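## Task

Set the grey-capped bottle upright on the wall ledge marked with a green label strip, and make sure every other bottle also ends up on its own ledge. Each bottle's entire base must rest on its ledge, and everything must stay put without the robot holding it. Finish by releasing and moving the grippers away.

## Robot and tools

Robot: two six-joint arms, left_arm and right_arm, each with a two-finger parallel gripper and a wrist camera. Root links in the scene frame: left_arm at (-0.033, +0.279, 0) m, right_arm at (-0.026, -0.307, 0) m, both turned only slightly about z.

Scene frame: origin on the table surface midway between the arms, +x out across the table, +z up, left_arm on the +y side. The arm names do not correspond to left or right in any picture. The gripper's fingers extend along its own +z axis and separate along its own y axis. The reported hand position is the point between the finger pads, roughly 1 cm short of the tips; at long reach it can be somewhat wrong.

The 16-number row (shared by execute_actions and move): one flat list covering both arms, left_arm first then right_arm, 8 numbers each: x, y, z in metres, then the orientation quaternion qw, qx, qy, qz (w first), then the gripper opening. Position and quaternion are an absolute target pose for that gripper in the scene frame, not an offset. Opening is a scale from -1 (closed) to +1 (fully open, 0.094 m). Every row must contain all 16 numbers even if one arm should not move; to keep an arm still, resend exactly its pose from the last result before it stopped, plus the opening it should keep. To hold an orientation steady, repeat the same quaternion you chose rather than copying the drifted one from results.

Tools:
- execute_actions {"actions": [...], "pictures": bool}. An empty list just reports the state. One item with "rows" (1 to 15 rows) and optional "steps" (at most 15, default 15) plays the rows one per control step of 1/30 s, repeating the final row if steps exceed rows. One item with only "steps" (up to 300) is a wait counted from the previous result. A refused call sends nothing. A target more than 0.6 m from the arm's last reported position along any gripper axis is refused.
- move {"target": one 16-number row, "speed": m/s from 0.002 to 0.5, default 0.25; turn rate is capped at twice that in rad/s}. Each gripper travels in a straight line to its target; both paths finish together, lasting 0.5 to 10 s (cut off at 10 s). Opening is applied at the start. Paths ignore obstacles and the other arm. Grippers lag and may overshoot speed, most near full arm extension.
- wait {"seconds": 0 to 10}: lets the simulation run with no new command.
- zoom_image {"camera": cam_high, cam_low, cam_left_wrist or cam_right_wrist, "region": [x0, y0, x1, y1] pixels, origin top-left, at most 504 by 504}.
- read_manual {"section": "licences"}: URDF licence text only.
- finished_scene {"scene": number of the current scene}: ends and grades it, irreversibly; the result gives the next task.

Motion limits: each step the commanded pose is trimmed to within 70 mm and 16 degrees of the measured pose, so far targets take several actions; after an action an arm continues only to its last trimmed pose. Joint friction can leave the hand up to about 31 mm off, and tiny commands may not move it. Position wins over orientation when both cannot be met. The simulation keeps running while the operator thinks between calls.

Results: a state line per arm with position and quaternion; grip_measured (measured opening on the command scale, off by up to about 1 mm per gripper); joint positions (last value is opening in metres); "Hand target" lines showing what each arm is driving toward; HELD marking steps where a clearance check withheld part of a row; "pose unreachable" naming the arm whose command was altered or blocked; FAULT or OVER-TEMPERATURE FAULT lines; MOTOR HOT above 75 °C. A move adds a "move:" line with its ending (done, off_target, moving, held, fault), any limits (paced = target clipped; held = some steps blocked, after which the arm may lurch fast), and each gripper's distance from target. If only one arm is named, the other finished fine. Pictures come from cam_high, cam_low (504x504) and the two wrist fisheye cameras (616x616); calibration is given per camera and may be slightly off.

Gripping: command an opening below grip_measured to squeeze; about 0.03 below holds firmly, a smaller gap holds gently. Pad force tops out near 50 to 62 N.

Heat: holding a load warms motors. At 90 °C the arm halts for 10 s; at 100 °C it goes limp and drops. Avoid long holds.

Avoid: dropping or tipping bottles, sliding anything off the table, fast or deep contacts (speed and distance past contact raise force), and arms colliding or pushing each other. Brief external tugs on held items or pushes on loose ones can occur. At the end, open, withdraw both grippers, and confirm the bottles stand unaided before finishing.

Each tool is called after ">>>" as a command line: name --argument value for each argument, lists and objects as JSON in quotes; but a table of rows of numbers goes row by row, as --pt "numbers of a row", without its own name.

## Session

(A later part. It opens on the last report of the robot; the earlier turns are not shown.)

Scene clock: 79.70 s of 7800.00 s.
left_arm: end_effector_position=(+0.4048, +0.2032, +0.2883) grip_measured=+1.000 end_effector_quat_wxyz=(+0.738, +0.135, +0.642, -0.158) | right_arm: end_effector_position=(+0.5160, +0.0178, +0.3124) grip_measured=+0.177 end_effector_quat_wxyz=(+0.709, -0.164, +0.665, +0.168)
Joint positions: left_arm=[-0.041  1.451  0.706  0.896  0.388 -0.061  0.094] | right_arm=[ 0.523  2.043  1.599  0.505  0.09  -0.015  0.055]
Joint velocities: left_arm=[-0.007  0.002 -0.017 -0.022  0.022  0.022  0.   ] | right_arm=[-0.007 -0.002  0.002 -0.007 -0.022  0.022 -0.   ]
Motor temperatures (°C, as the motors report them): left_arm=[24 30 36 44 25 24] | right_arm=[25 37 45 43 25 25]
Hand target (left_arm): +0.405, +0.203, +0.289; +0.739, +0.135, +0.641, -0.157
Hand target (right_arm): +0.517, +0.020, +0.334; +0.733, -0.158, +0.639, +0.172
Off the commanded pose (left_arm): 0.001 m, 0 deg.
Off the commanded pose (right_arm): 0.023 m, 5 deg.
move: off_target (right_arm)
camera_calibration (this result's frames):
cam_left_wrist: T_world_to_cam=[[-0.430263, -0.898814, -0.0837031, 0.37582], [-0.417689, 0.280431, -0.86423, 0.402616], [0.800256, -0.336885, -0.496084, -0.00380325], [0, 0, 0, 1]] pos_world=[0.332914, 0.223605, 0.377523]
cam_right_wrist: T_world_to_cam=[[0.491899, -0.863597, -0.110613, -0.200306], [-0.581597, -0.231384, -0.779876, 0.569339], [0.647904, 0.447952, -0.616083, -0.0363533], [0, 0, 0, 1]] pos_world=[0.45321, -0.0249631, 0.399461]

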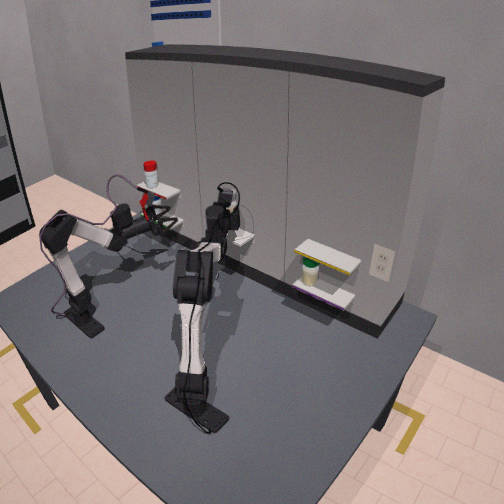

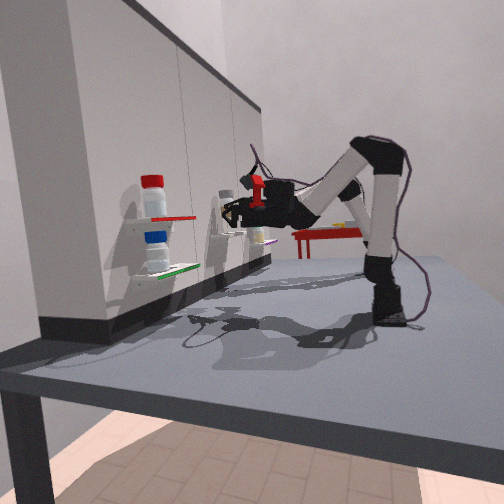

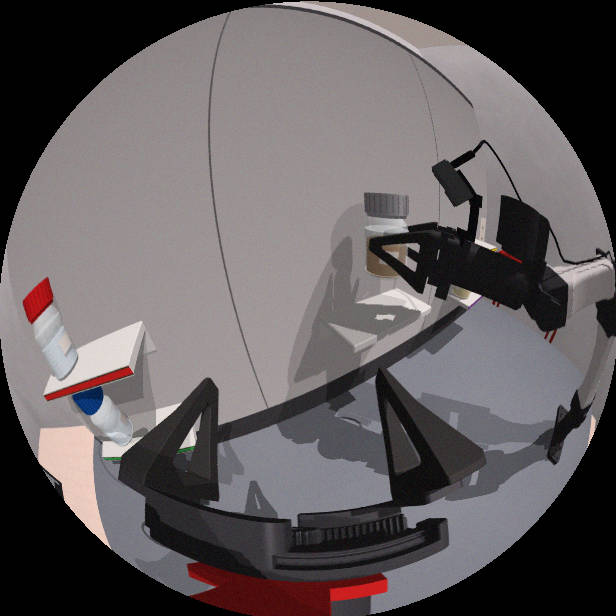

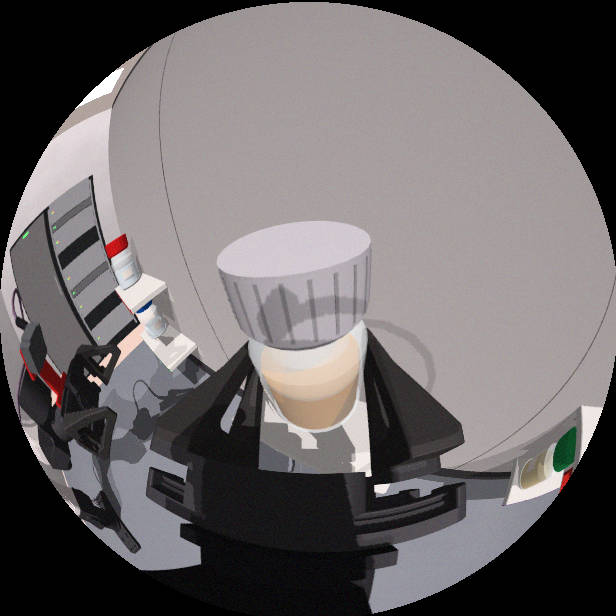

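>>> move --target '[0.4047,0.2033,0.2892,0.739,0.135,0.641,-0.157,1, 0.506,0.020,0.290,0.7338,-0.1532,0.6380,0.1762,0.13]' --speed 0.05

Scene clock: 100.23 s of 7800.00 s.
left_arm: end_effector_position=(+0.4048, +0.2032, +0.2883) grip_measured=+1.000 end_effector_quat_wxyz=(+0.738, +0.135, +0.642, -0.158) | right_arm: end_effector_position=(+0.5115, +0.0124, +0.2892) grip_measured=+0.177 end_effector_quat_wxyz=(+0.723, -0.155, +0.652, +0.168)
Joint positions: left_arm=[-0.041  1.451  0.706  0.896  0.388 -0.061  0.094] | right_arm=[ 0.523  2.056  1.482  0.677  0.102 -0.015  0.055]
Joint velocities: left_arm=[-0.012 -0.012 -0.002 -0.007 -0.022 -0.022  0.   ] | right_arm=[-0.002 -0.007  0.017  0.037 -0.037 -0.007  0.   ]
Motor temperatures (°C, as the motors report them): left_arm=[24 31 37 45 25 24] | right_arm=[25 43 48 46 25 25]
Hand target (left_arm): +0.405, +0.203, +0.289; +0.739, +0.135, +0.641, -0.157
Hand target (right_arm): +0.506, +0.020, +0.290; +0.733, -0.153, +0.639, +0.177
Off the commanded pose (left_arm): 0.001 m, 0 deg.
Off the commanded pose (right_arm): 0.009 m, 2 deg.
After step 90, 16.33 s passed at rest.
move: done
camera_calibration (this result's frames):
cam_left_wrist: T_world_to_cam=[[-0.430263, -0.898814, -0.0837031, 0.37582], [-0.417689, 0.280431, -0.86423, 0.402616], [0.800256, -0.336885, -0.496084, -0.00380325], [0, 0, 0, 1]] pos_world=[0.332914, 0.223605, 0.377523]
cam_right_wrist: T_world_to_cam=[[0.484882, -0.867156, -0.113706, -0.200799], [-0.557201, -0.206089, -0.804397, 0.541622], [0.674104, 0.453395, -0.583109, -0.0682958], [0, 0, 0, 1]] pos_world=[0.445195, -0.0315367, 0.373023]

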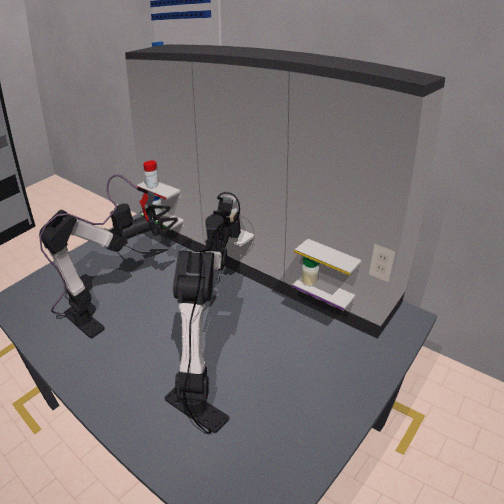

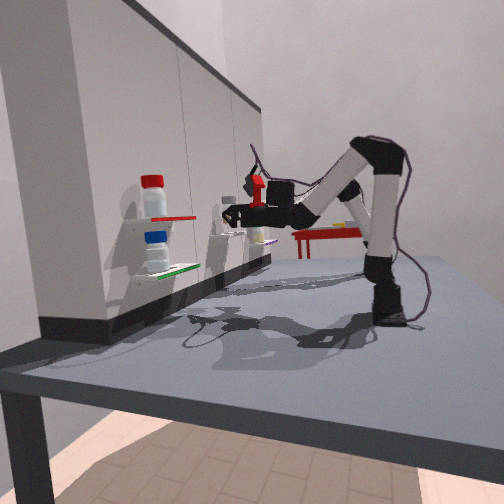

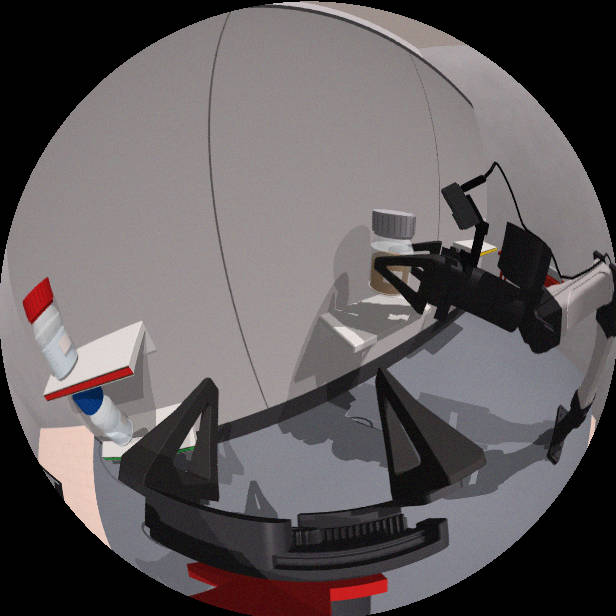

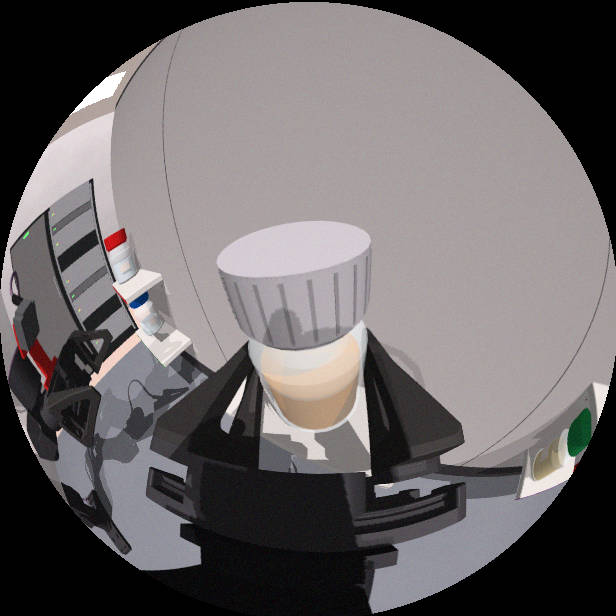

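>>> move --target '[0.4047,0.2033,0.2892,0.739,0.135,0.641,-0.157,1, 0.503,0.011,0.268,0.7198,-0.1569,0.6538,0.1728,0.13]' --speed 0.04

>>> zoom_image --camera "cam_left_wrist" --region '[310, 200, 470, 360]'

Scene clock: 102.37 s of 7800.00 s.
left_arm: end_effector_position=(+0.4048, +0.2032, +0.2883) grip_measured=+1.000 end_effector_quat_wxyz=(+0.738, +0.135, +0.642, -0.158) | right_arm: end_effector_position=(+0.5068, +0.0094, +0.2577) grip_measured=+0.177 end_effector_quat_wxyz=(+0.704, -0.162, +0.673, +0.162)
Joint positions: left_arm=[-0.041  1.451  0.706  0.896  0.388 -0.061  0.094] | right_arm=[ 0.523  2.056  1.409  0.69   0.102 -0.015  0.055]
Joint velocities: left_arm=[-0.012 -0.017 -0.002 -0.007  0.007  0.051  0.   ] | right_arm=[ 0.012  0.007  0.002  0.037 -0.007 -0.051  0.001]
Motor temperatures (°C, as the motors report them): left_arm=[24 31 37 45 25 24] | right_arm=[25 44 48 47 25 25]
Hand target (left_arm): +0.405, +0.203, +0.289; +0.739, +0.135, +0.641, -0.157
Hand target (right_arm): +0.503, +0.011, +0.268; +0.719, -0.157, +0.654, +0.173
Off the commanded pose (left_arm): 0.001 m, 0 deg.
Off the commanded pose (right_arm): 0.011 m, 3 deg.
move: off_target (right_arm)
camera_calibration (this result's frames):
cam_left_wrist: T_world_to_cam=[[-0.430263, -0.898814, -0.0837031, 0.37582], [-0.417689, 0.280431, -0.86423, 0.402616], [0.800256, -0.336885, -0.496084, -0.00380325], [0, 0, 0, 1]] pos_world=[0.332914, 0.223605, 0.377523]
cam_right_wrist: T_world_to_cam=[[0.479285, -0.8707, -0.110302, -0.202688], [-0.596504, -0.230976, -0.768657, 0.524005], [0.643792, 0.434201, -0.63008, -0.0544831], [0, 0, 0, 1]] pos_world=[0.444792, -0.0317916, 0.346094]

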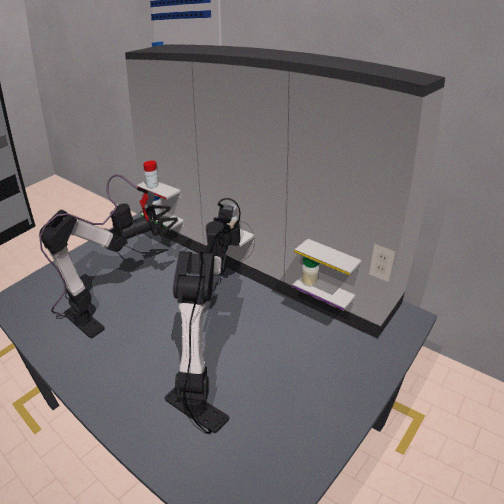

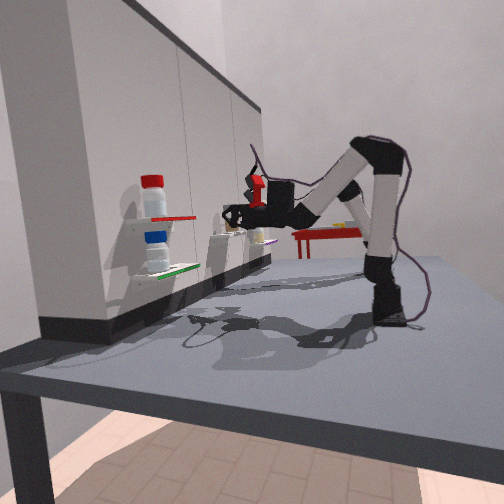

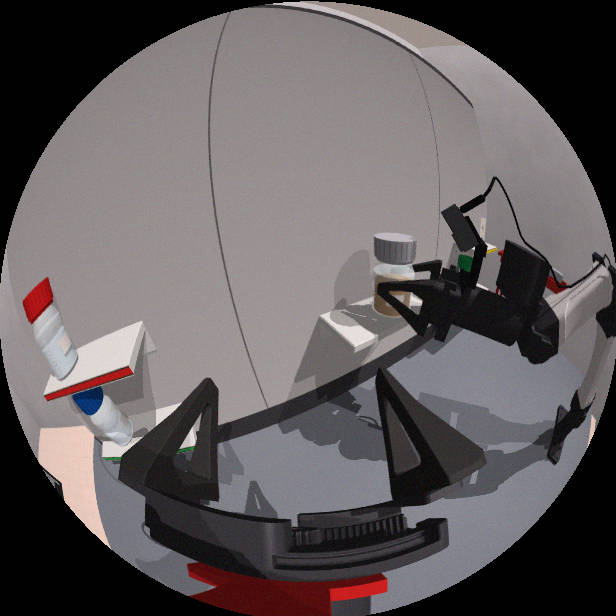

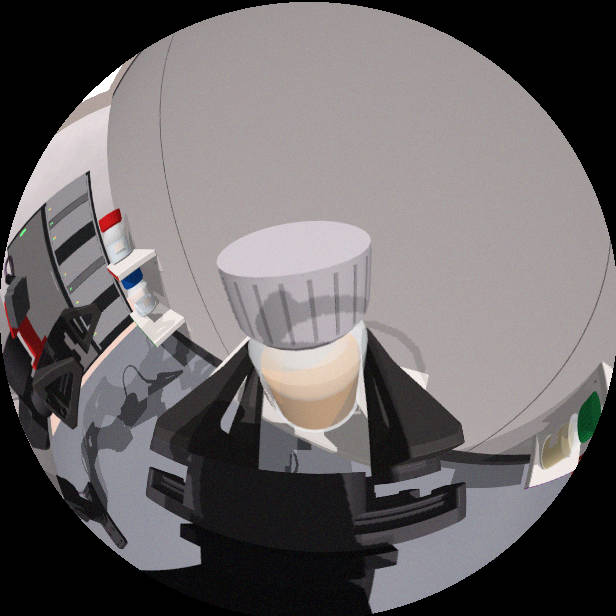

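Region (310, 200, 470, 360) of cam_left_wrist's 616x616 image, scaled by 3.150, with more detail than that image has.

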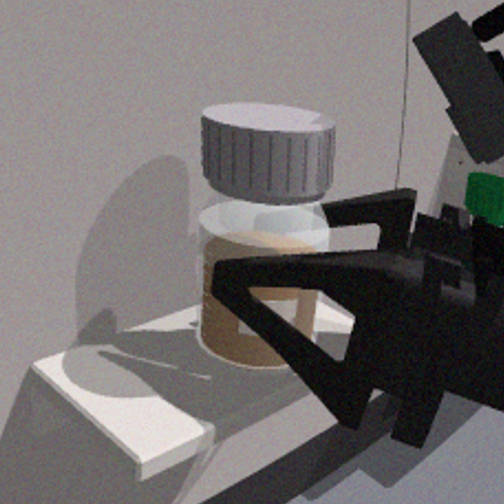

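>>> zoom_image --camera "cam_low" --region '[200, 195, 260, 245]'

>>> zoom_image --camera "cam_right_wrist" --region '[230, 350, 450, 490]'

Region (200, 195, 260, 245) of cam_low's 504x504 image, scaled by 8.400, with more detail than that image has.

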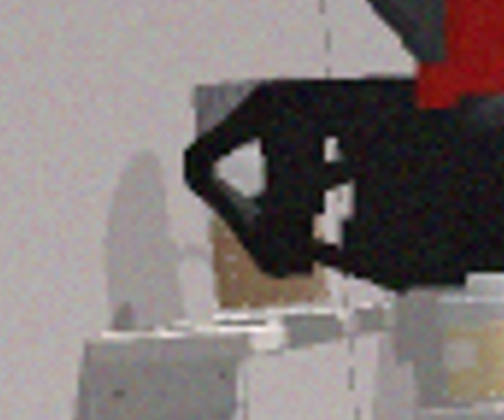

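Region (230, 350, 450, 490) of cam_right_wrist's 616x616 image, scaled by 2.291, with more detail than that image has; it fills the top 321 rows of this view, and the rest is white.

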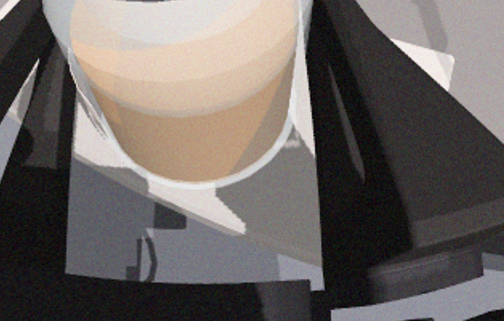

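>>> execute_actions --actions '[{"rows": [[0.4047,0.2033,0.2892,0.739,0.135,0.641,-0.157,1, 0.503,0.011,0.2675,0.7198,-0.1569,0.6538,0.1728,0.13],[0.4047,0.2033,0.2892,0.739,0.135,0.641,-0.157,1, 0.503,0.011,0.267,0.7198,-0.1569,0.6538,0.1728,0.13],[0.4047,0.2033,0.2892,0.739,0.135,0.641,-0.157,1, 0.503,0.011,0.2665,0.7198,-0.1569,0.6538,0.1728,0.13],[0.4047,0.2033,0.2892,0.739,0.135,0.641,-0.157,1, 0.503,0.011,0.266,0.7198,-0.1569,0.6538,0.1728,0.13],[0.4047,0.2033,0.2892,0.739,0.135,0.641,-0.157,1, 0.503,0.011,0.2655,0.7198,-0.1569,0.6538,0.1728,0.13],[0.4047,0.2033,0.2892,0.739,0.135,0.641,-0.157,1, 0.503,0.011,0.265,0.7198,-0.1569,0.6538,0.1728,0.13],[0.4047,0.2033,0.2892,0.739,0.135,0.641,-0.157,1, 0.503,0.011,0.2645,0.7198,-0.1569,0.6538,0.1728,0.13],[0.4047,0.2033,0.2892,0.739,0.135,0.641,-0.157,1, 0.503,0.011,0.264,0.7198,-0.1569,0.6538,0.1728,0.13],[0.4047,0.2033,0.2892,0.739,0.135,0.641,-0.157,1, 0.503,0.011,0.2635,0.7198,-0.1569,0.6538,0.1728,0.13],[0.4047,0.2033,0.2892,0.739,0.135,0.641,-0.157,1, 0.503,0.011,0.263,0.7198,-0.1569,0.6538,0.1728,0.13],[0.4047,0.2033,0.2892,0.739,0.135,0.641,-0.157,1, 0.503,0.011,0.2625,0.7198,-0.1569,0.6538,0.1728,0.13],[0.4047,0.2033,0.2892,0.739,0.135,0.641,-0.157,1, 0.503,0.011,0.262,0.7198,-0.1569,0.6538,0.1728,0.13]], "steps": 15}]' --pictures false

Scene clock: 107.63 s of 7800.00 s.
left_arm: end_effector_position=(+0.4048, +0.2032, +0.2883) grip_measured=+1.000 end_effector_quat_wxyz=(+0.738, +0.135, +0.642, -0.158) | right_arm: end_effector_position=(+0.5065, +0.0093, +0.2632) grip_measured=+0.177 end_effector_quat_wxyz=(+0.711, -0.160, +0.665, +0.164)
Joint positions: left_arm=[-0.041  1.451  0.706  0.896  0.388 -0.061  0.094] | right_arm=[ 0.523  2.056  1.409  0.713  0.102 -0.015  0.055]
Joint velocities: left_arm=[ 0.002  0.007  0.017 -0.051  0.007  0.022  0.   ] | right_arm=[ 0.007 -0.012  0.002  0.007  0.007 -0.007 -0.002]
Motor temperatures (°C, as the motors report them): left_arm=[24 31 37 45 25 24] | right_arm=[25 45 47 47 25 25]
Hand target (left_arm): +0.405, +0.203, +0.289; +0.739, +0.135, +0.641, -0.157
Hand target (right_arm): +0.503, +0.011, +0.262; +0.719, -0.157, +0.654, +0.173
Off the commanded pose (left_arm): 0.001 m, 0 deg.
Off the commanded pose (right_arm): 0.004 m, 2 deg.
Steps of this call (steps 1 to 90: nothing new was sent; then 1.77 s passed at rest; steps 91 to 105: all 15 steps of this action). Readings (end_effector_position):
91: left_arm (+0.4048, +0.2032, +0.2883) | right_arm (+0.5067, +0.0094, +0.2592)
92: left_arm (+0.4048, +0.2032, +0.2883) | right_arm (+0.5067, +0.0094, +0.2593)
94: left_arm (+0.4048, +0.2032, +0.2883) | right_arm (+0.5067, +0.0094, +0.2596)
98: left_arm (+0.4048, +0.2032, +0.2883) | right_arm (+0.5066, +0.0094, +0.2608)
105: the state above

>>> execute_actions --actions '[{"rows": [[0.4047,0.2033,0.2892,0.739,0.135,0.641,-0.157,1, 0.503,0.011,0.2611,0.7192,-0.157,0.6544,0.1727,0.13],[0.4047,0.2033,0.2892,0.739,0.135,0.641,-0.157,1, 0.503,0.011,0.2602,0.7186,-0.1572,0.655,0.1725,0.13],[0.4047,0.2033,0.2892,0.739,0.135,0.641,-0.157,1, 0.503,0.011,0.2593,0.7181,-0.1573,0.6557,0.1724,0.13],[0.4047,0.2033,0.2892,0.739,0.135,0.641,-0.157,1, 0.503,0.011,0.2583,0.7175,-0.1575,0.6563,0.1722,0.13],[0.4047,0.2033,0.2892,0.739,0.135,0.641,-0.157,1, 0.503,0.011,0.2574,0.7169,-0.1576,0.6569,0.1721,0.13],[0.4047,0.2033,0.2892,0.739,0.135,0.641,-0.157,1, 0.503,0.011,0.2565,0.7163,-0.1578,0.6575,0.172,0.13],[0.4047,0.2033,0.2892,0.739,0.135,0.641,-0.157,1, 0.503,0.011,0.2556,0.7158,-0.1579,0.6582,0.1718,0.13],[0.4047,0.2033,0.2892,0.739,0.135,0.641,-0.157,1, 0.503,0.011,0.2547,0.7152,-0.1581,0.6588,0.1717,0.13],[0.4047,0.2033,0.2892,0.739,0.135,0.641,-0.157,1, 0.503,0.011,0.2538,0.7146,-0.1582,0.6594,0.1715,0.13],[0.4047,0.2033,0.2892,0.739,0.135,0.641,-0.157,1, 0.503,0.011,0.2528,0.714,-0.1584,0.66,0.1714,0.13],[0.4047,0.2033,0.2892,0.739,0.135,0.641,-0.157,1, 0.503,0.011,0.2519,0.7135,-0.1585,0.6607,0.1712,0.13],[0.4047,0.2033,0.2892,0.739,0.135,0.641,-0.157,1, 0.503,0.011,0.251,0.7129,-0.1587,0.6613,0.1711,0.13]], "steps": 15}]' --pictures false

Scene clock: 113.37 s of 7800.00 s.
left_arm: end_effector_position=(+0.4048, +0.2032, +0.2883) grip_measured=+1.000 end_effector_quat_wxyz=(+0.738, +0.135, +0.642, -0.158) | right_arm: end_effector_position=(+0.5048, +0.0082, +0.2549) grip_measured=+0.177 end_effector_quat_wxyz=(+0.707, -0.161, +0.669, +0.163)
Joint positions: left_arm=[-0.041  1.451  0.706  0.896  0.388 -0.061  0.094] | right_arm=[ 0.523  2.056  1.387  0.722  0.102 -0.015  0.055]
Joint velocities: left_arm=[-0.007 -0.012 -0.007 -0.007 -0.066  0.066  0.   ] | right_arm=[ 0.017  0.007 -0.012 -0.037 -0.022  0.037  0.   ]
Motor temperatures (°C, as the motors report them): left_arm=[24 31 37 45 25 24] | right_arm=[25 46 46 48 25 25]
Hand target (left_arm): +0.405, +0.203, +0.289; +0.739, +0.135, +0.641, -0.157
Hand target (right_arm): +0.503, +0.011, +0.251; +0.712, -0.159, +0.662, +0.171
Off the commanded pose (left_arm): 0.001 m, 0 deg.
Off the commanded pose (right_arm): 0.005 m, 2 deg.
Steps of this call (steps 1 to 90: nothing new was sent; then 2.23 s passed at rest; steps 91 to 105: all 15 steps of this action). Readings (end_effector_position):
91: left_arm (+0.4048, +0.2032, +0.2883) | right_arm (+0.5065, +0.0093, +0.2639)
92: left_arm (+0.4048, +0.2032, +0.2883) | right_arm (+0.5065, +0.0093, +0.2639)
94: left_arm (+0.4048, +0.2032, +0.2883) | right_arm (+0.5065, +0.0093, +0.2639)
98: left_arm (+0.4048, +0.2032, +0.2883) | right_arm (+0.5055, +0.0087, +0.2594)
105: the state above

>>> execute_actions --actions '[]'

>>> zoom_image --camera "cam_low" --region '[200, 195, 260, 245]'

>>> zoom_image --camera "cam_right_wrist" --region '[230, 350, 450, 490]'

Scene clock: 114.07 s of 7800.00 s.
left_arm: end_effector_position=(+0.4048, +0.2032, +0.2883) grip_measured=+1.000 end_effector_quat_wxyz=(+0.738, +0.135, +0.642, -0.158) | right_arm: end_effector_position=(+0.5048, +0.0082, +0.2549) grip_measured=+0.177 end_effector_quat_wxyz=(+0.707, -0.161, +0.669, +0.163)
Joint positions: left_arm=[-0.041  1.451  0.706  0.896  0.388 -0.061  0.094] | right_arm=[ 0.523  2.056  1.387  0.722  0.102 -0.015  0.055]
Joint velocities: left_arm=[ 0.007  0.002 -0.012 -0.007 -0.022  0.007  0.   ] | right_arm=[-0.002 -0.002 -0.002 -0.051 -0.022  0.022  0.001]
Motor temperatures (°C, as the motors report them): left_arm=[24 31 37 45 25 24] | right_arm=[25 46 46 48 25 25]
Hand target (left_arm): +0.405, +0.203, +0.289; +0.739, +0.135, +0.641, -0.157
Hand target (right_arm): +0.503, +0.011, +0.251; +0.712, -0.159, +0.662, +0.171
Off the commanded pose (left_arm): 0.001 m, 0 deg.
Off the commanded pose (right_arm): 0.005 m, 2 deg.
Steps of this call (steps 1 to 21: nothing new was sent). Readings (end_effector_position):
1: left_arm (+0.4048, +0.2032, +0.2883) | right_arm (+0.5048, +0.0082, +0.2549)
2: left_arm (+0.4048, +0.2032, +0.2883) | right_arm (+0.5048, +0.0082, +0.2549)
4: left_arm (+0.4048, +0.2032, +0.2883) | right_arm (+0.5048, +0.0082, +0.2549)
8: left_arm (+0.4048, +0.2032, +0.2883) | right_arm (+0.5048, +0.0082, +0.2549)
21: the state above
camera_calibration (this result's frames):
cam_left_wrist: T_world_to_cam=[[-0.430263, -0.898814, -0.0837031, 0.37582], [-0.417689, 0.280431, -0.86423, 0.402616], [0.800256, -0.336885, -0.496084, -0.00380325], [0, 0, 0, 1]] pos_world=[0.332914, 0.223605, 0.377523]
cam_right_wrist: T_world_to_cam=[[0.480509, -0.869955, -0.110858, -0.203555], [-0.590192, -0.227277, -0.774609, 0.518683], [0.648679, 0.437634, -0.622649, -0.0587761], [0, 0, 0, 1]] pos_world=[0.44206, -0.0334766, 0.342614]

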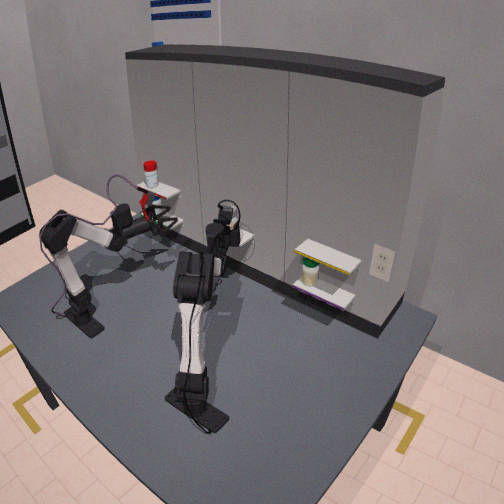

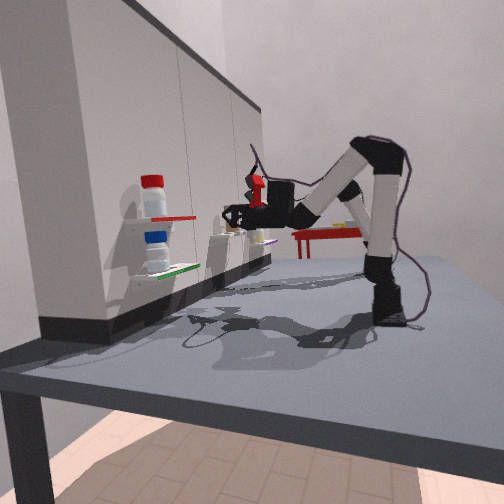

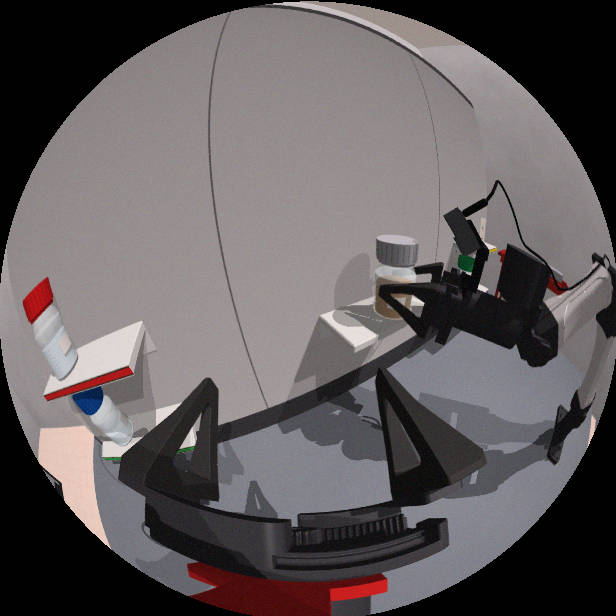

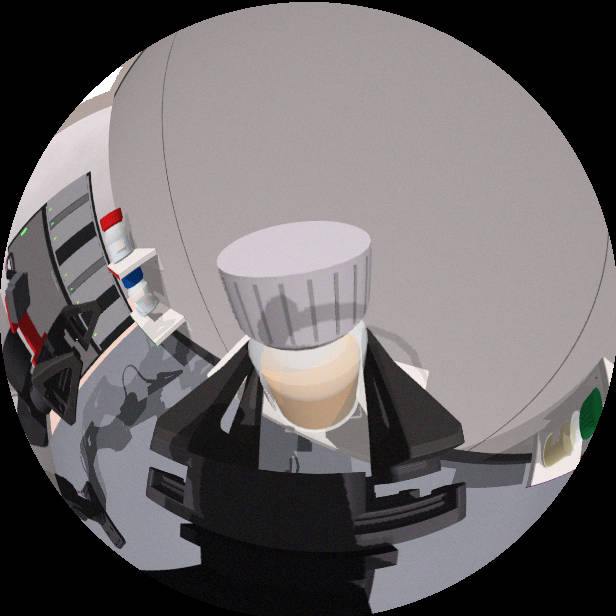

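Region (200, 195, 260, 245) of cam_low's 504x504 image, scaled by 8.400, with more detail than that image has.

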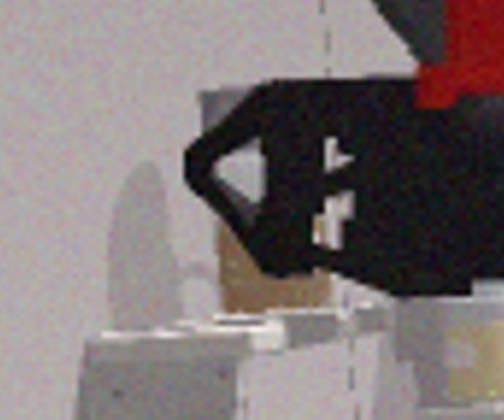

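Region (230, 350, 450, 490) of cam_right_wrist's 616x616 image, scaled by 2.291, with more detail than that image has; it fills the top 321 rows of this view, and the rest is white.

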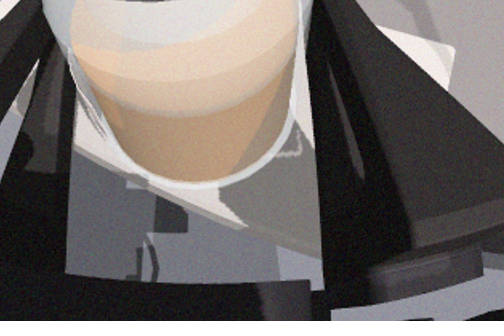

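>>> execute_actions --actions '[{"rows": [[0.4047,0.2033,0.2892,0.739,0.135,0.641,-0.157,1, 0.503,0.011,0.250,0.7116,-0.159,0.6627,0.1708,0.13],[0.4047,0.2033,0.2892,0.739,0.135,0.641,-0.157,1, 0.503,0.011,0.249,0.7103,-0.1594,0.6641,0.1705,0.13],[0.4047,0.2033,0.2892,0.739,0.135,0.641,-0.157,1, 0.5031,0.011,0.248,0.709,-0.1597,0.6655,0.1702,0.13],[0.4047,0.2033,0.2892,0.739,0.135,0.641,-0.157,1, 0.5031,0.011,0.247,0.7077,-0.1601,0.6669,0.1699,0.13],[0.4047,0.2033,0.2892,0.739,0.135,0.641,-0.157,1, 0.5032,0.0111,0.246,0.7064,-0.1604,0.6683,0.1696,0.13],[0.4047,0.2033,0.2892,0.739,0.135,0.641,-0.157,1, 0.5032,0.0111,0.245,0.7051,-0.1607,0.6697,0.1693,0.13],[0.4047,0.2033,0.2892,0.739,0.135,0.641,-0.157,1, 0.5033,0.0112,0.244,0.7038,-0.1611,0.671,0.169,0.13]], "steps": 10}]' --pictures false

Scene clock: 118.37 s of 7800.00 s.
left_arm: end_effector_position=(+0.4048, +0.2032, +0.2883) grip_measured=+1.000 end_effector_quat_wxyz=(+0.738, +0.135, +0.642, -0.158) | right_arm: end_effector_position=(+0.5048, +0.0082, +0.2548) grip_measured=+0.177 end_effector_quat_wxyz=(+0.707, -0.161, +0.669, +0.163)
Joint positions: left_arm=[-0.041  1.451  0.706  0.896  0.388 -0.061  0.094] | right_arm=[ 0.523  2.056  1.387  0.722  0.102 -0.014  0.055]
Joint velocities: left_arm=[ 0.002  0.012  0.012 -0.022 -0.037 -0.051  0.   ] | right_arm=[ 0.002 -0.022  0.017 -0.037  0.022  0.022  0.   ]
Motor temperatures (°C, as the motors report them): left_arm=[24 31 37 45 25 24] | right_arm=[25 47 45 49 25 25]
Hand target (left_arm): +0.405, +0.203, +0.289; +0.739, +0.135, +0.641, -0.157
Hand target (right_arm): +0.503, +0.011, +0.244; +0.703, -0.161, +0.671, +0.169
Off the commanded pose (left_arm): 0.001 m, 0 deg.
Off the commanded pose (right_arm): 0.011 m, 1 deg.
Steps of this call (steps 1 to 90: nothing new was sent; then 0.97 s passed at rest; steps 91 to 100: all 10 steps of this action). Readings (end_effector_position):
91: left_arm (+0.4048, +0.2032, +0.2883) | right_arm (+0.5048, +0.0082, +0.2549)
92: left_arm (+0.4048, +0.2032, +0.2883) | right_arm (+0.5048, +0.0082, +0.2549)
94: left_arm (+0.4048, +0.2032, +0.2883) | right_arm (+0.5048, +0.0082, +0.2549)
98: left_arm (+0.4048, +0.2032, +0.2883) | right_arm (+0.5048, +0.0082, +0.2548)
100: the state above

>>> execute_actions --actions '[{"rows": [[0.4047,0.2033,0.2892,0.739,0.135,0.641,-0.157,1, 0.5036,0.0106,0.246,0.7044,-0.1611,0.6706,0.168,0.15],[0.4047,0.2033,0.2892,0.739,0.135,0.641,-0.157,1, 0.5039,0.01,0.248,0.705,-0.1611,0.6702,0.167,0.17],[0.4047,0.2033,0.2892,0.739,0.135,0.641,-0.157,1, 0.5042,0.0094,0.250,0.7057,-0.1611,0.6698,0.166,0.19],[0.4047,0.2033,0.2892,0.739,0.135,0.641,-0.157,1, 0.5045,0.0088,0.252,0.7063,-0.161,0.6694,0.165,0.22],[0.4047,0.2033,0.2892,0.739,0.135,0.641,-0.157,1, 0.5048,0.0082,0.2548,0.707,-0.161,0.669,0.163,0.27],[0.4047,0.2033,0.2892,0.739,0.135,0.641,-0.157,1, 0.5048,0.0082,0.2548,0.707,-0.161,0.669,0.163,0.34],[0.4047,0.2033,0.2892,0.739,0.135,0.641,-0.157,1, 0.5048,0.0082,0.2548,0.707,-0.161,0.669,0.163,0.42],[0.4047,0.2033,0.2892,0.739,0.135,0.641,-0.157,1, 0.5048,0.0082,0.2548,0.707,-0.161,0.669,0.163,0.52],[0.4047,0.2033,0.2892,0.739,0.135,0.641,-0.157,1, 0.5048,0.0082,0.2548,0.707,-0.161,0.669,0.163,0.62],[0.4047,0.2033,0.2892,0.739,0.135,0.641,-0.157,1, 0.5048,0.0082,0.2548,0.707,-0.161,0.669,0.163,0.7]], "steps": 12}]' --pictures false

>>> move --target '[0.4047,0.2033,0.2892,0.739,0.135,0.641,-0.157,1, 0.4333,-0.0274,0.272,0.7198,-0.1569,0.6538,0.1728,0.7]' --speed 0.12

Scene clock: 121.63 s of 7800.00 s.
left_arm: end_effector_position=(+0.4048, +0.2032, +0.2883) grip_measured=+1.000 end_effector_quat_wxyz=(+0.738, +0.135, +0.642, -0.158) | right_arm: end_effector_position=(+0.5047, +0.0081, +0.2557) grip_measured=+0.696 end_effector_quat_wxyz=(+0.708, -0.160, +0.668, +0.163)
Joint positions: left_arm=[-0.041  1.451  0.706  0.896  0.388 -0.061  0.094] | right_arm=[ 0.523  2.056  1.387  0.725  0.102 -0.014  0.08 ]
Joint velocities: left_arm=[ 0.012  0.002 -0.012  0.037  0.007 -0.081  0.   ] | right_arm=[ 0.012 -0.002  0.012  0.037 -0.051 -0.066  0.004]
Motor temperatures (°C, as the motors report them): left_arm=[24 31 37 45 25 24] | right_arm=[25 47 45 48 25 25]
Hand target (left_arm): +0.405, +0.203, +0.289; +0.739, +0.135, +0.641, -0.157
Hand target (right_arm): +0.505, +0.008, +0.255; +0.707, -0.161, +0.669, +0.163
Off the commanded pose (left_arm): 0.001 m, 0 deg.
Off the commanded pose (right_arm): 0.001 m, 0 deg.
Steps of this call (steps 1 to 86: nothing new was sent; steps 87 to 98: all 12 steps of this action). Readings (end_effector_position):
87: left_arm (+0.4048, +0.2032, +0.2883) | right_arm (+0.5048, +0.0082, +0.2547)
88: left_arm (+0.4048, +0.2032, +0.2883) | right_arm (+0.5048, +0.0082, +0.2546)
90: left_arm (+0.4048, +0.2032, +0.2883) | right_arm (+0.5048, +0.0082, +0.2546)
94: left_arm (+0.4048, +0.2032, +0.2883) | right_arm (+0.5048, +0.0081, +0.2556)
98: the state above

Scene clock: 122.93 s of 7800.00 s.
left_arm: end_effector_position=(+0.4048, +0.2032, +0.2883) grip_measured=+1.000 end_effector_quat_wxyz=(+0.738, +0.135, +0.642, -0.158) | right_arm: end_effector_position=(+0.4422, -0.0315, +0.2807) grip_measured=+0.698 end_effector_quat_wxyz=(+0.727, -0.153, +0.648, +0.170)
Joint positions: left_arm=[-0.041  1.451  0.706  0.896  0.388 -0.061  0.094] | right_arm=[ 0.523  1.789  1.059  0.845  0.102 -0.014  0.08 ]
Joint velocities: left_arm=[-0.002 -0.007 -0.012  0.007  0.007 -0.022  0.   ] | right_arm=[-0.002 -0.002 -0.002 -0.007  0.022  0.037  0.002]
Motor temperatures (°C, as the motors report them): left_arm=[24 31 37 45 25 24] | right_arm=[25 47 45 48 25 25]
Hand target (left_arm): +0.405, +0.203, +0.289; +0.739, +0.135, +0.641, -0.157
Hand target (right_arm): +0.434, -0.028, +0.273; +0.720, -0.157, +0.654, +0.173
Off the commanded pose (left_arm): 0.001 m, 0 deg.
Off the commanded pose (right_arm): 0.013 m, 1 deg.
move: off_target (right_arm)
camera_calibration (this result's frames):
cam_left_wrist: T_world_to_cam=[[-0.430263, -0.898814, -0.0837031, 0.37582], [-0.417689, 0.280431, -0.86423, 0.402616], [0.800256, -0.336885, -0.496084, -0.00380325], [0, 0, 0, 1]] pos_world=[0.332914, 0.223605, 0.377523]
cam_right_wrist: T_world_to_cam=[[0.486132, -0.866268, -0.115132, -0.206344], [-0.548863, -0.200144, -0.811598, 0.485604], [0.680018, 0.457735, -0.57276, -0.0119897], [0, 0, 0, 1]] pos_world=[0.374994, -0.0760705, 0.363491]

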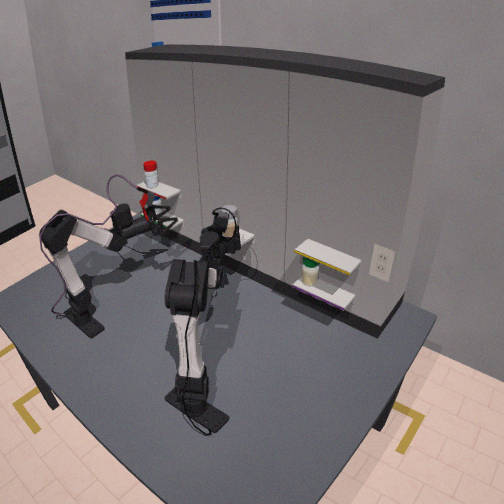

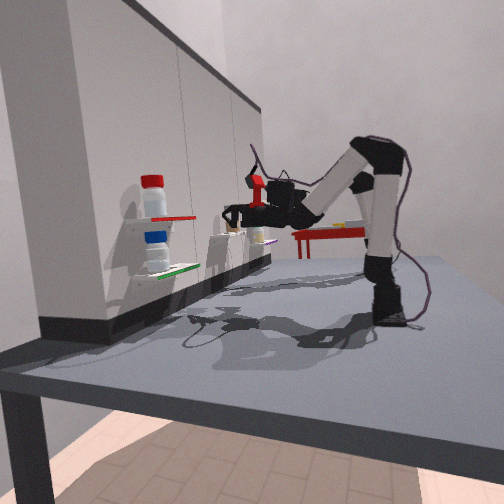

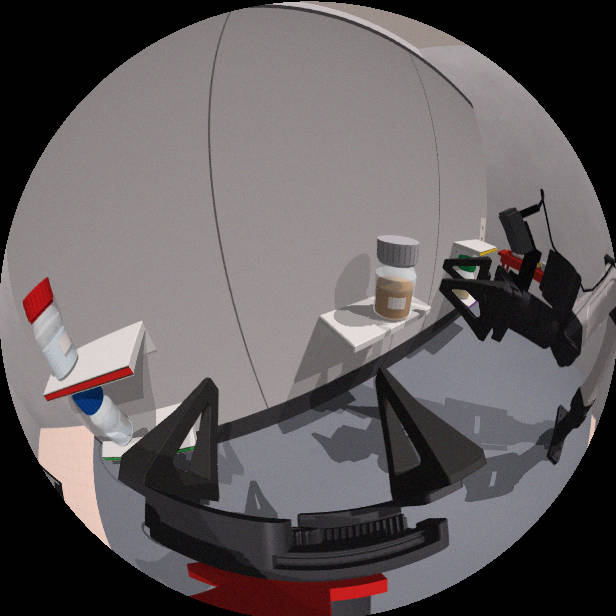

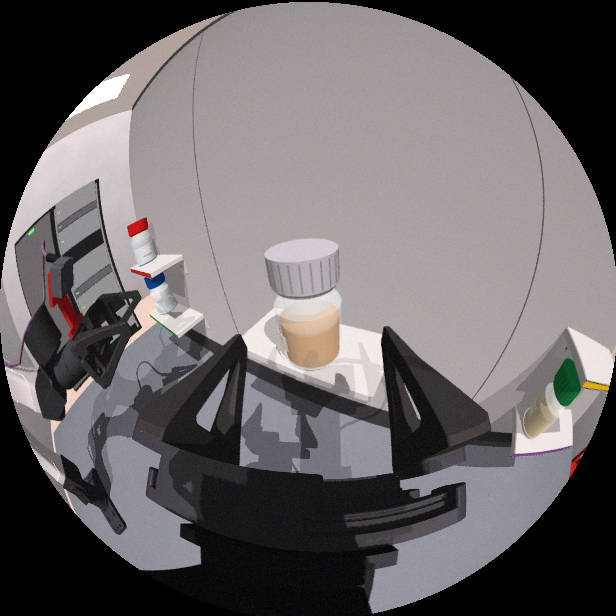

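>>> zoom_image --camera "cam_left_wrist" --region '[330, 225, 450, 345]'

Region (330, 225, 450, 345) of cam_left_wrist's 616x616 image, scaled by 4.200, with more detail than that image has.

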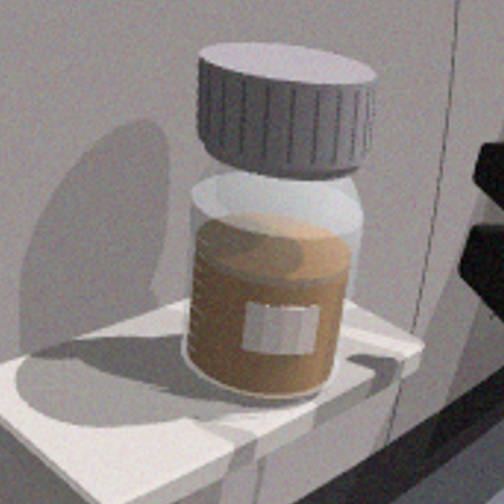

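>>> move --target '[0.440,0.050,0.268,0.742,0.140,0.634,-0.165,1, 0.3356,-0.2374,0.3109,0.744,-0.145,0.631,0.165,0.7]' --speed 0.2

Scene clock: 130.83 s of 7800.00 s.
left_arm: end_effector_position=(+0.4373, +0.0516, +0.2605) grip_measured=+1.000 end_effector_quat_wxyz=(+0.733, +0.140, +0.643, -0.171) | right_arm: end_effector_position=(+0.3410, -0.2350, +0.3272) grip_measured=+0.698 end_effector_quat_wxyz=(+0.757, -0.146, +0.614, +0.167)
Joint positions: left_arm=[-0.471  1.77   0.92   0.985 -0.01  -0.014  0.094] | right_arm=[-0.045  1.108  0.57   0.764 -0.443  0.082  0.08 ]
Joint velocities: left_arm=[-0.007  0.012  0.012  0.022  0.007 -0.066  0.   ] | right_arm=[-0.037 -0.017 -0.002 -0.022  0.022 -0.037 -0.001]
Motor temperatures (°C, as the motors report them): left_arm=[24 31 38 45 25 24] | right_arm=[25 46 43 47 25 25]
Hand target (left_arm): +0.442, +0.050, +0.267; +0.742, +0.138, +0.635, -0.167
Hand target (right_arm): +0.338, -0.238, +0.313; +0.744, -0.138, +0.631, +0.171
Off the commanded pose (left_arm): 0.008 m, 2 deg.
Off the commanded pose (right_arm): 0.017 m, 2 deg.
After step 90, 3.07 s passed at rest.
move: off_target (right_arm)
camera_calibration (this result's frames):
cam_left_wrist: T_world_to_cam=[[-0.456067, -0.887054, -0.0716813, 0.258734], [-0.417804, 0.284533, -0.862833, 0.434192], [0.785775, -0.363561, -0.500381, -0.0858694], [0, 0, 0, 1]] pos_world=[0.366882, 0.0747507, 0.350214]
cam_right_wrist: T_world_to_cam=[[0.482629, -0.870395, -0.0973779, -0.333704], [-0.479234, -0.169385, -0.861187, 0.426844], [0.733078, 0.462301, -0.498873, 0.135384], [0, 0, 0, 1]] pos_world=[0.266366, -0.280741, 0.402637]

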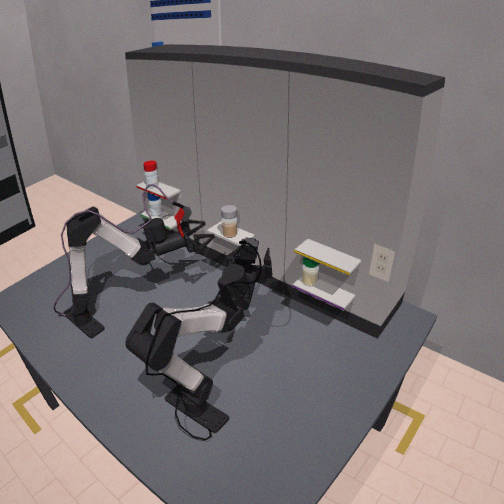

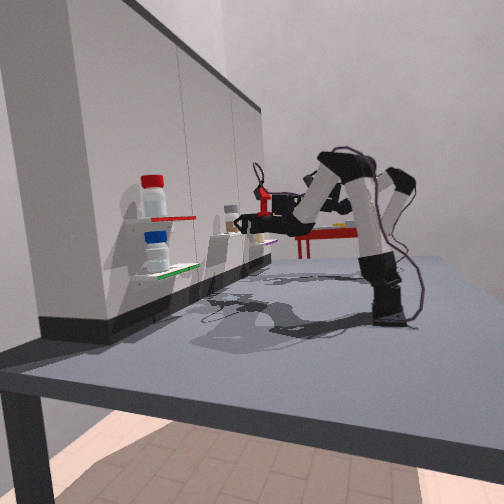

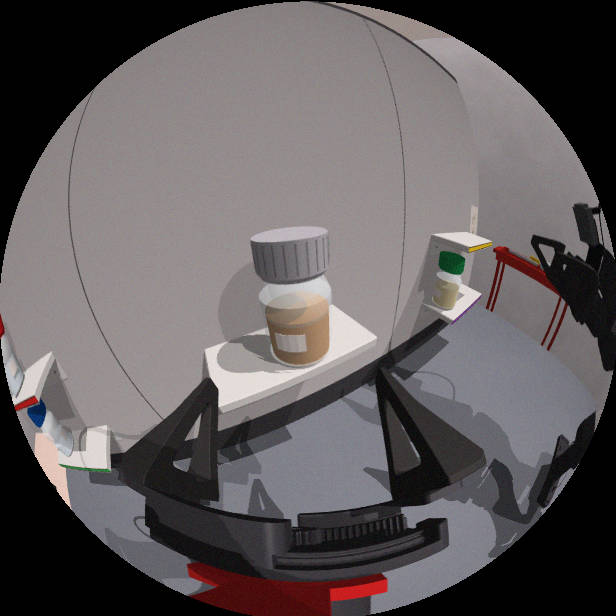

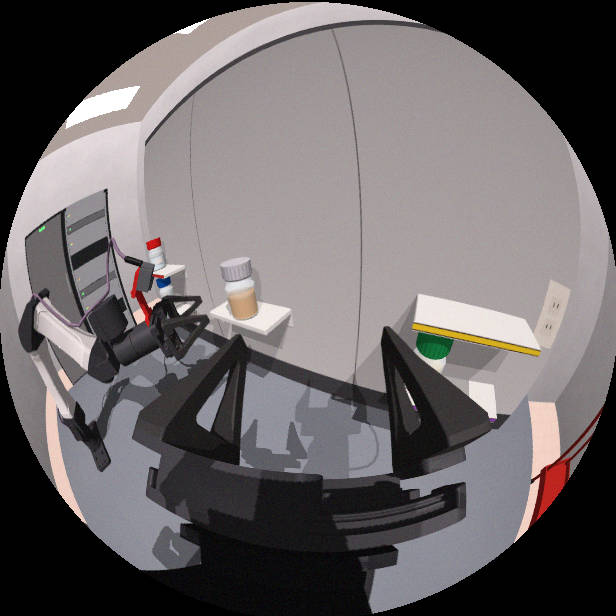

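>>> zoom_image --camera "cam_left_wrist" --region '[195, 215, 395, 420]'

Region (195, 215, 395, 420) of cam_left_wrist's 616x616 image, scaled by 2.459, with more detail than that image has; it fills the left 492 columns of this view, and the rest is white.

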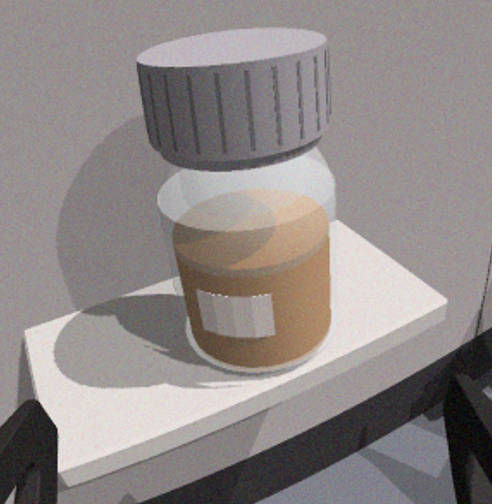

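>>> move --target '[0.520,0.0138,0.2755,0.7495,0.1387,0.6256,-0.1661,0.7, 0.3410,-0.2350,0.3272,0.757,-0.146,0.614,0.167,0.7]' --speed 0.08

Scene clock: 142.57 s of 7800.00 s.
left_arm: end_effector_position=(+0.5131, +0.0148, +0.2785) grip_measured=+0.702 end_effector_quat_wxyz=(+0.752, +0.136, +0.621, -0.173) | right_arm: end_effector_position=(+0.3409, -0.2346, +0.3271) grip_measured=+0.698 end_effector_quat_wxyz=(+0.757, -0.147, +0.614, +0.167)
Joint positions: left_arm=[-0.471  2.05   1.33   0.913 -0.011 -0.008  0.08 ] | right_arm=[-0.045  1.108  0.57   0.764 -0.446  0.082  0.08 ]
Joint velocities: left_arm=[-0.017 -0.007  0.007 -0.022  0.007 -0.007 -0.   ] | right_arm=[ 0.027 -0.002  0.007 -0.095 -0.022  0.007  0.   ]
Motor temperatures (°C, as the motors report them): left_arm=[24 32 39 46 25 24] | right_arm=[25 42 42 45 25 25]
Hand target (left_arm): +0.520, +0.016, +0.275; +0.750, +0.139, +0.626, -0.166
Hand target (right_arm): +0.341, -0.235, +0.327; +0.757, -0.146, +0.614, +0.167
Off the commanded pose (left_arm): 0.008 m, 1 deg.
Off the commanded pose (right_arm): 0.000 m, 0 deg.
After step 90, 7.23 s passed at rest.
move: done
camera_calibration (this result's frames):
cam_left_wrist: T_world_to_cam=[[-0.450078, -0.889562, -0.078156, 0.260729], [-0.369726, 0.265299, -0.89046, 0.475149], [0.812854, -0.371881, -0.4483, -0.178031], [0, 0, 0, 1]] pos_world=[0.437737, 0.0396713, 0.363667]
cam_right_wrist: T_world_to_cam=[[0.484855, -0.869194, -0.0970442, -0.333859], [-0.479121, -0.171146, -0.860902, 0.426176], [0.731682, 0.463909, -0.49943, 0.136288], [0, 0, 0, 1]] pos_world=[0.266344, -0.280475, 0.402563]

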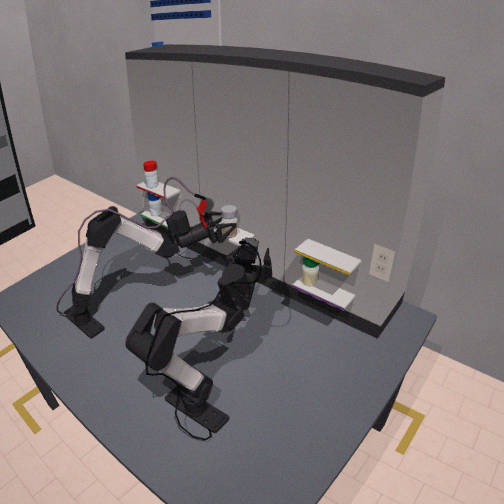

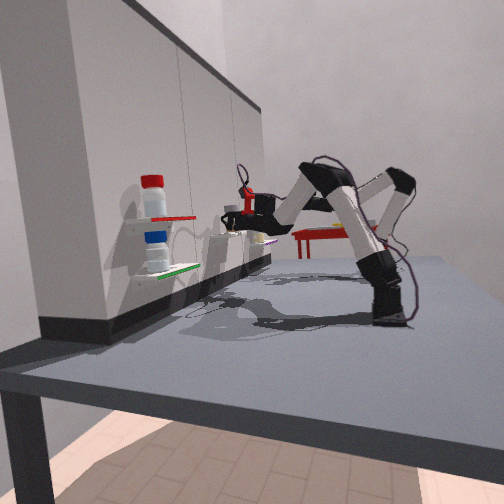

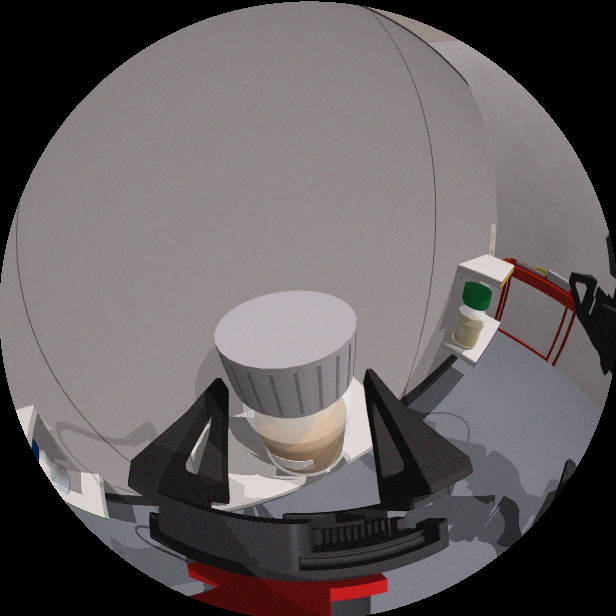

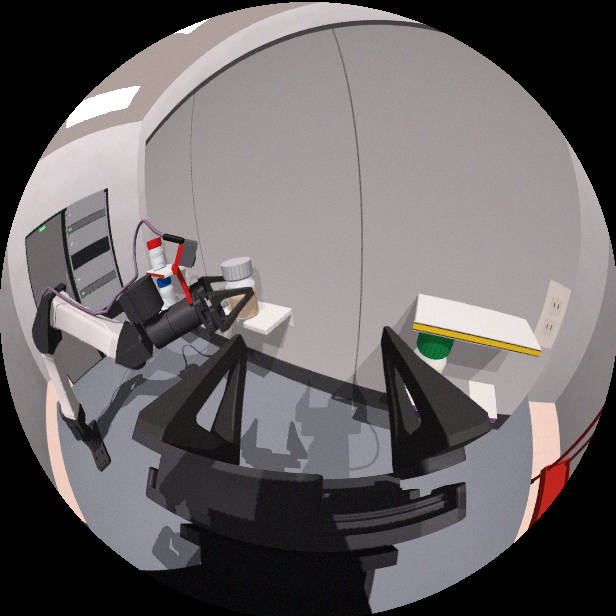

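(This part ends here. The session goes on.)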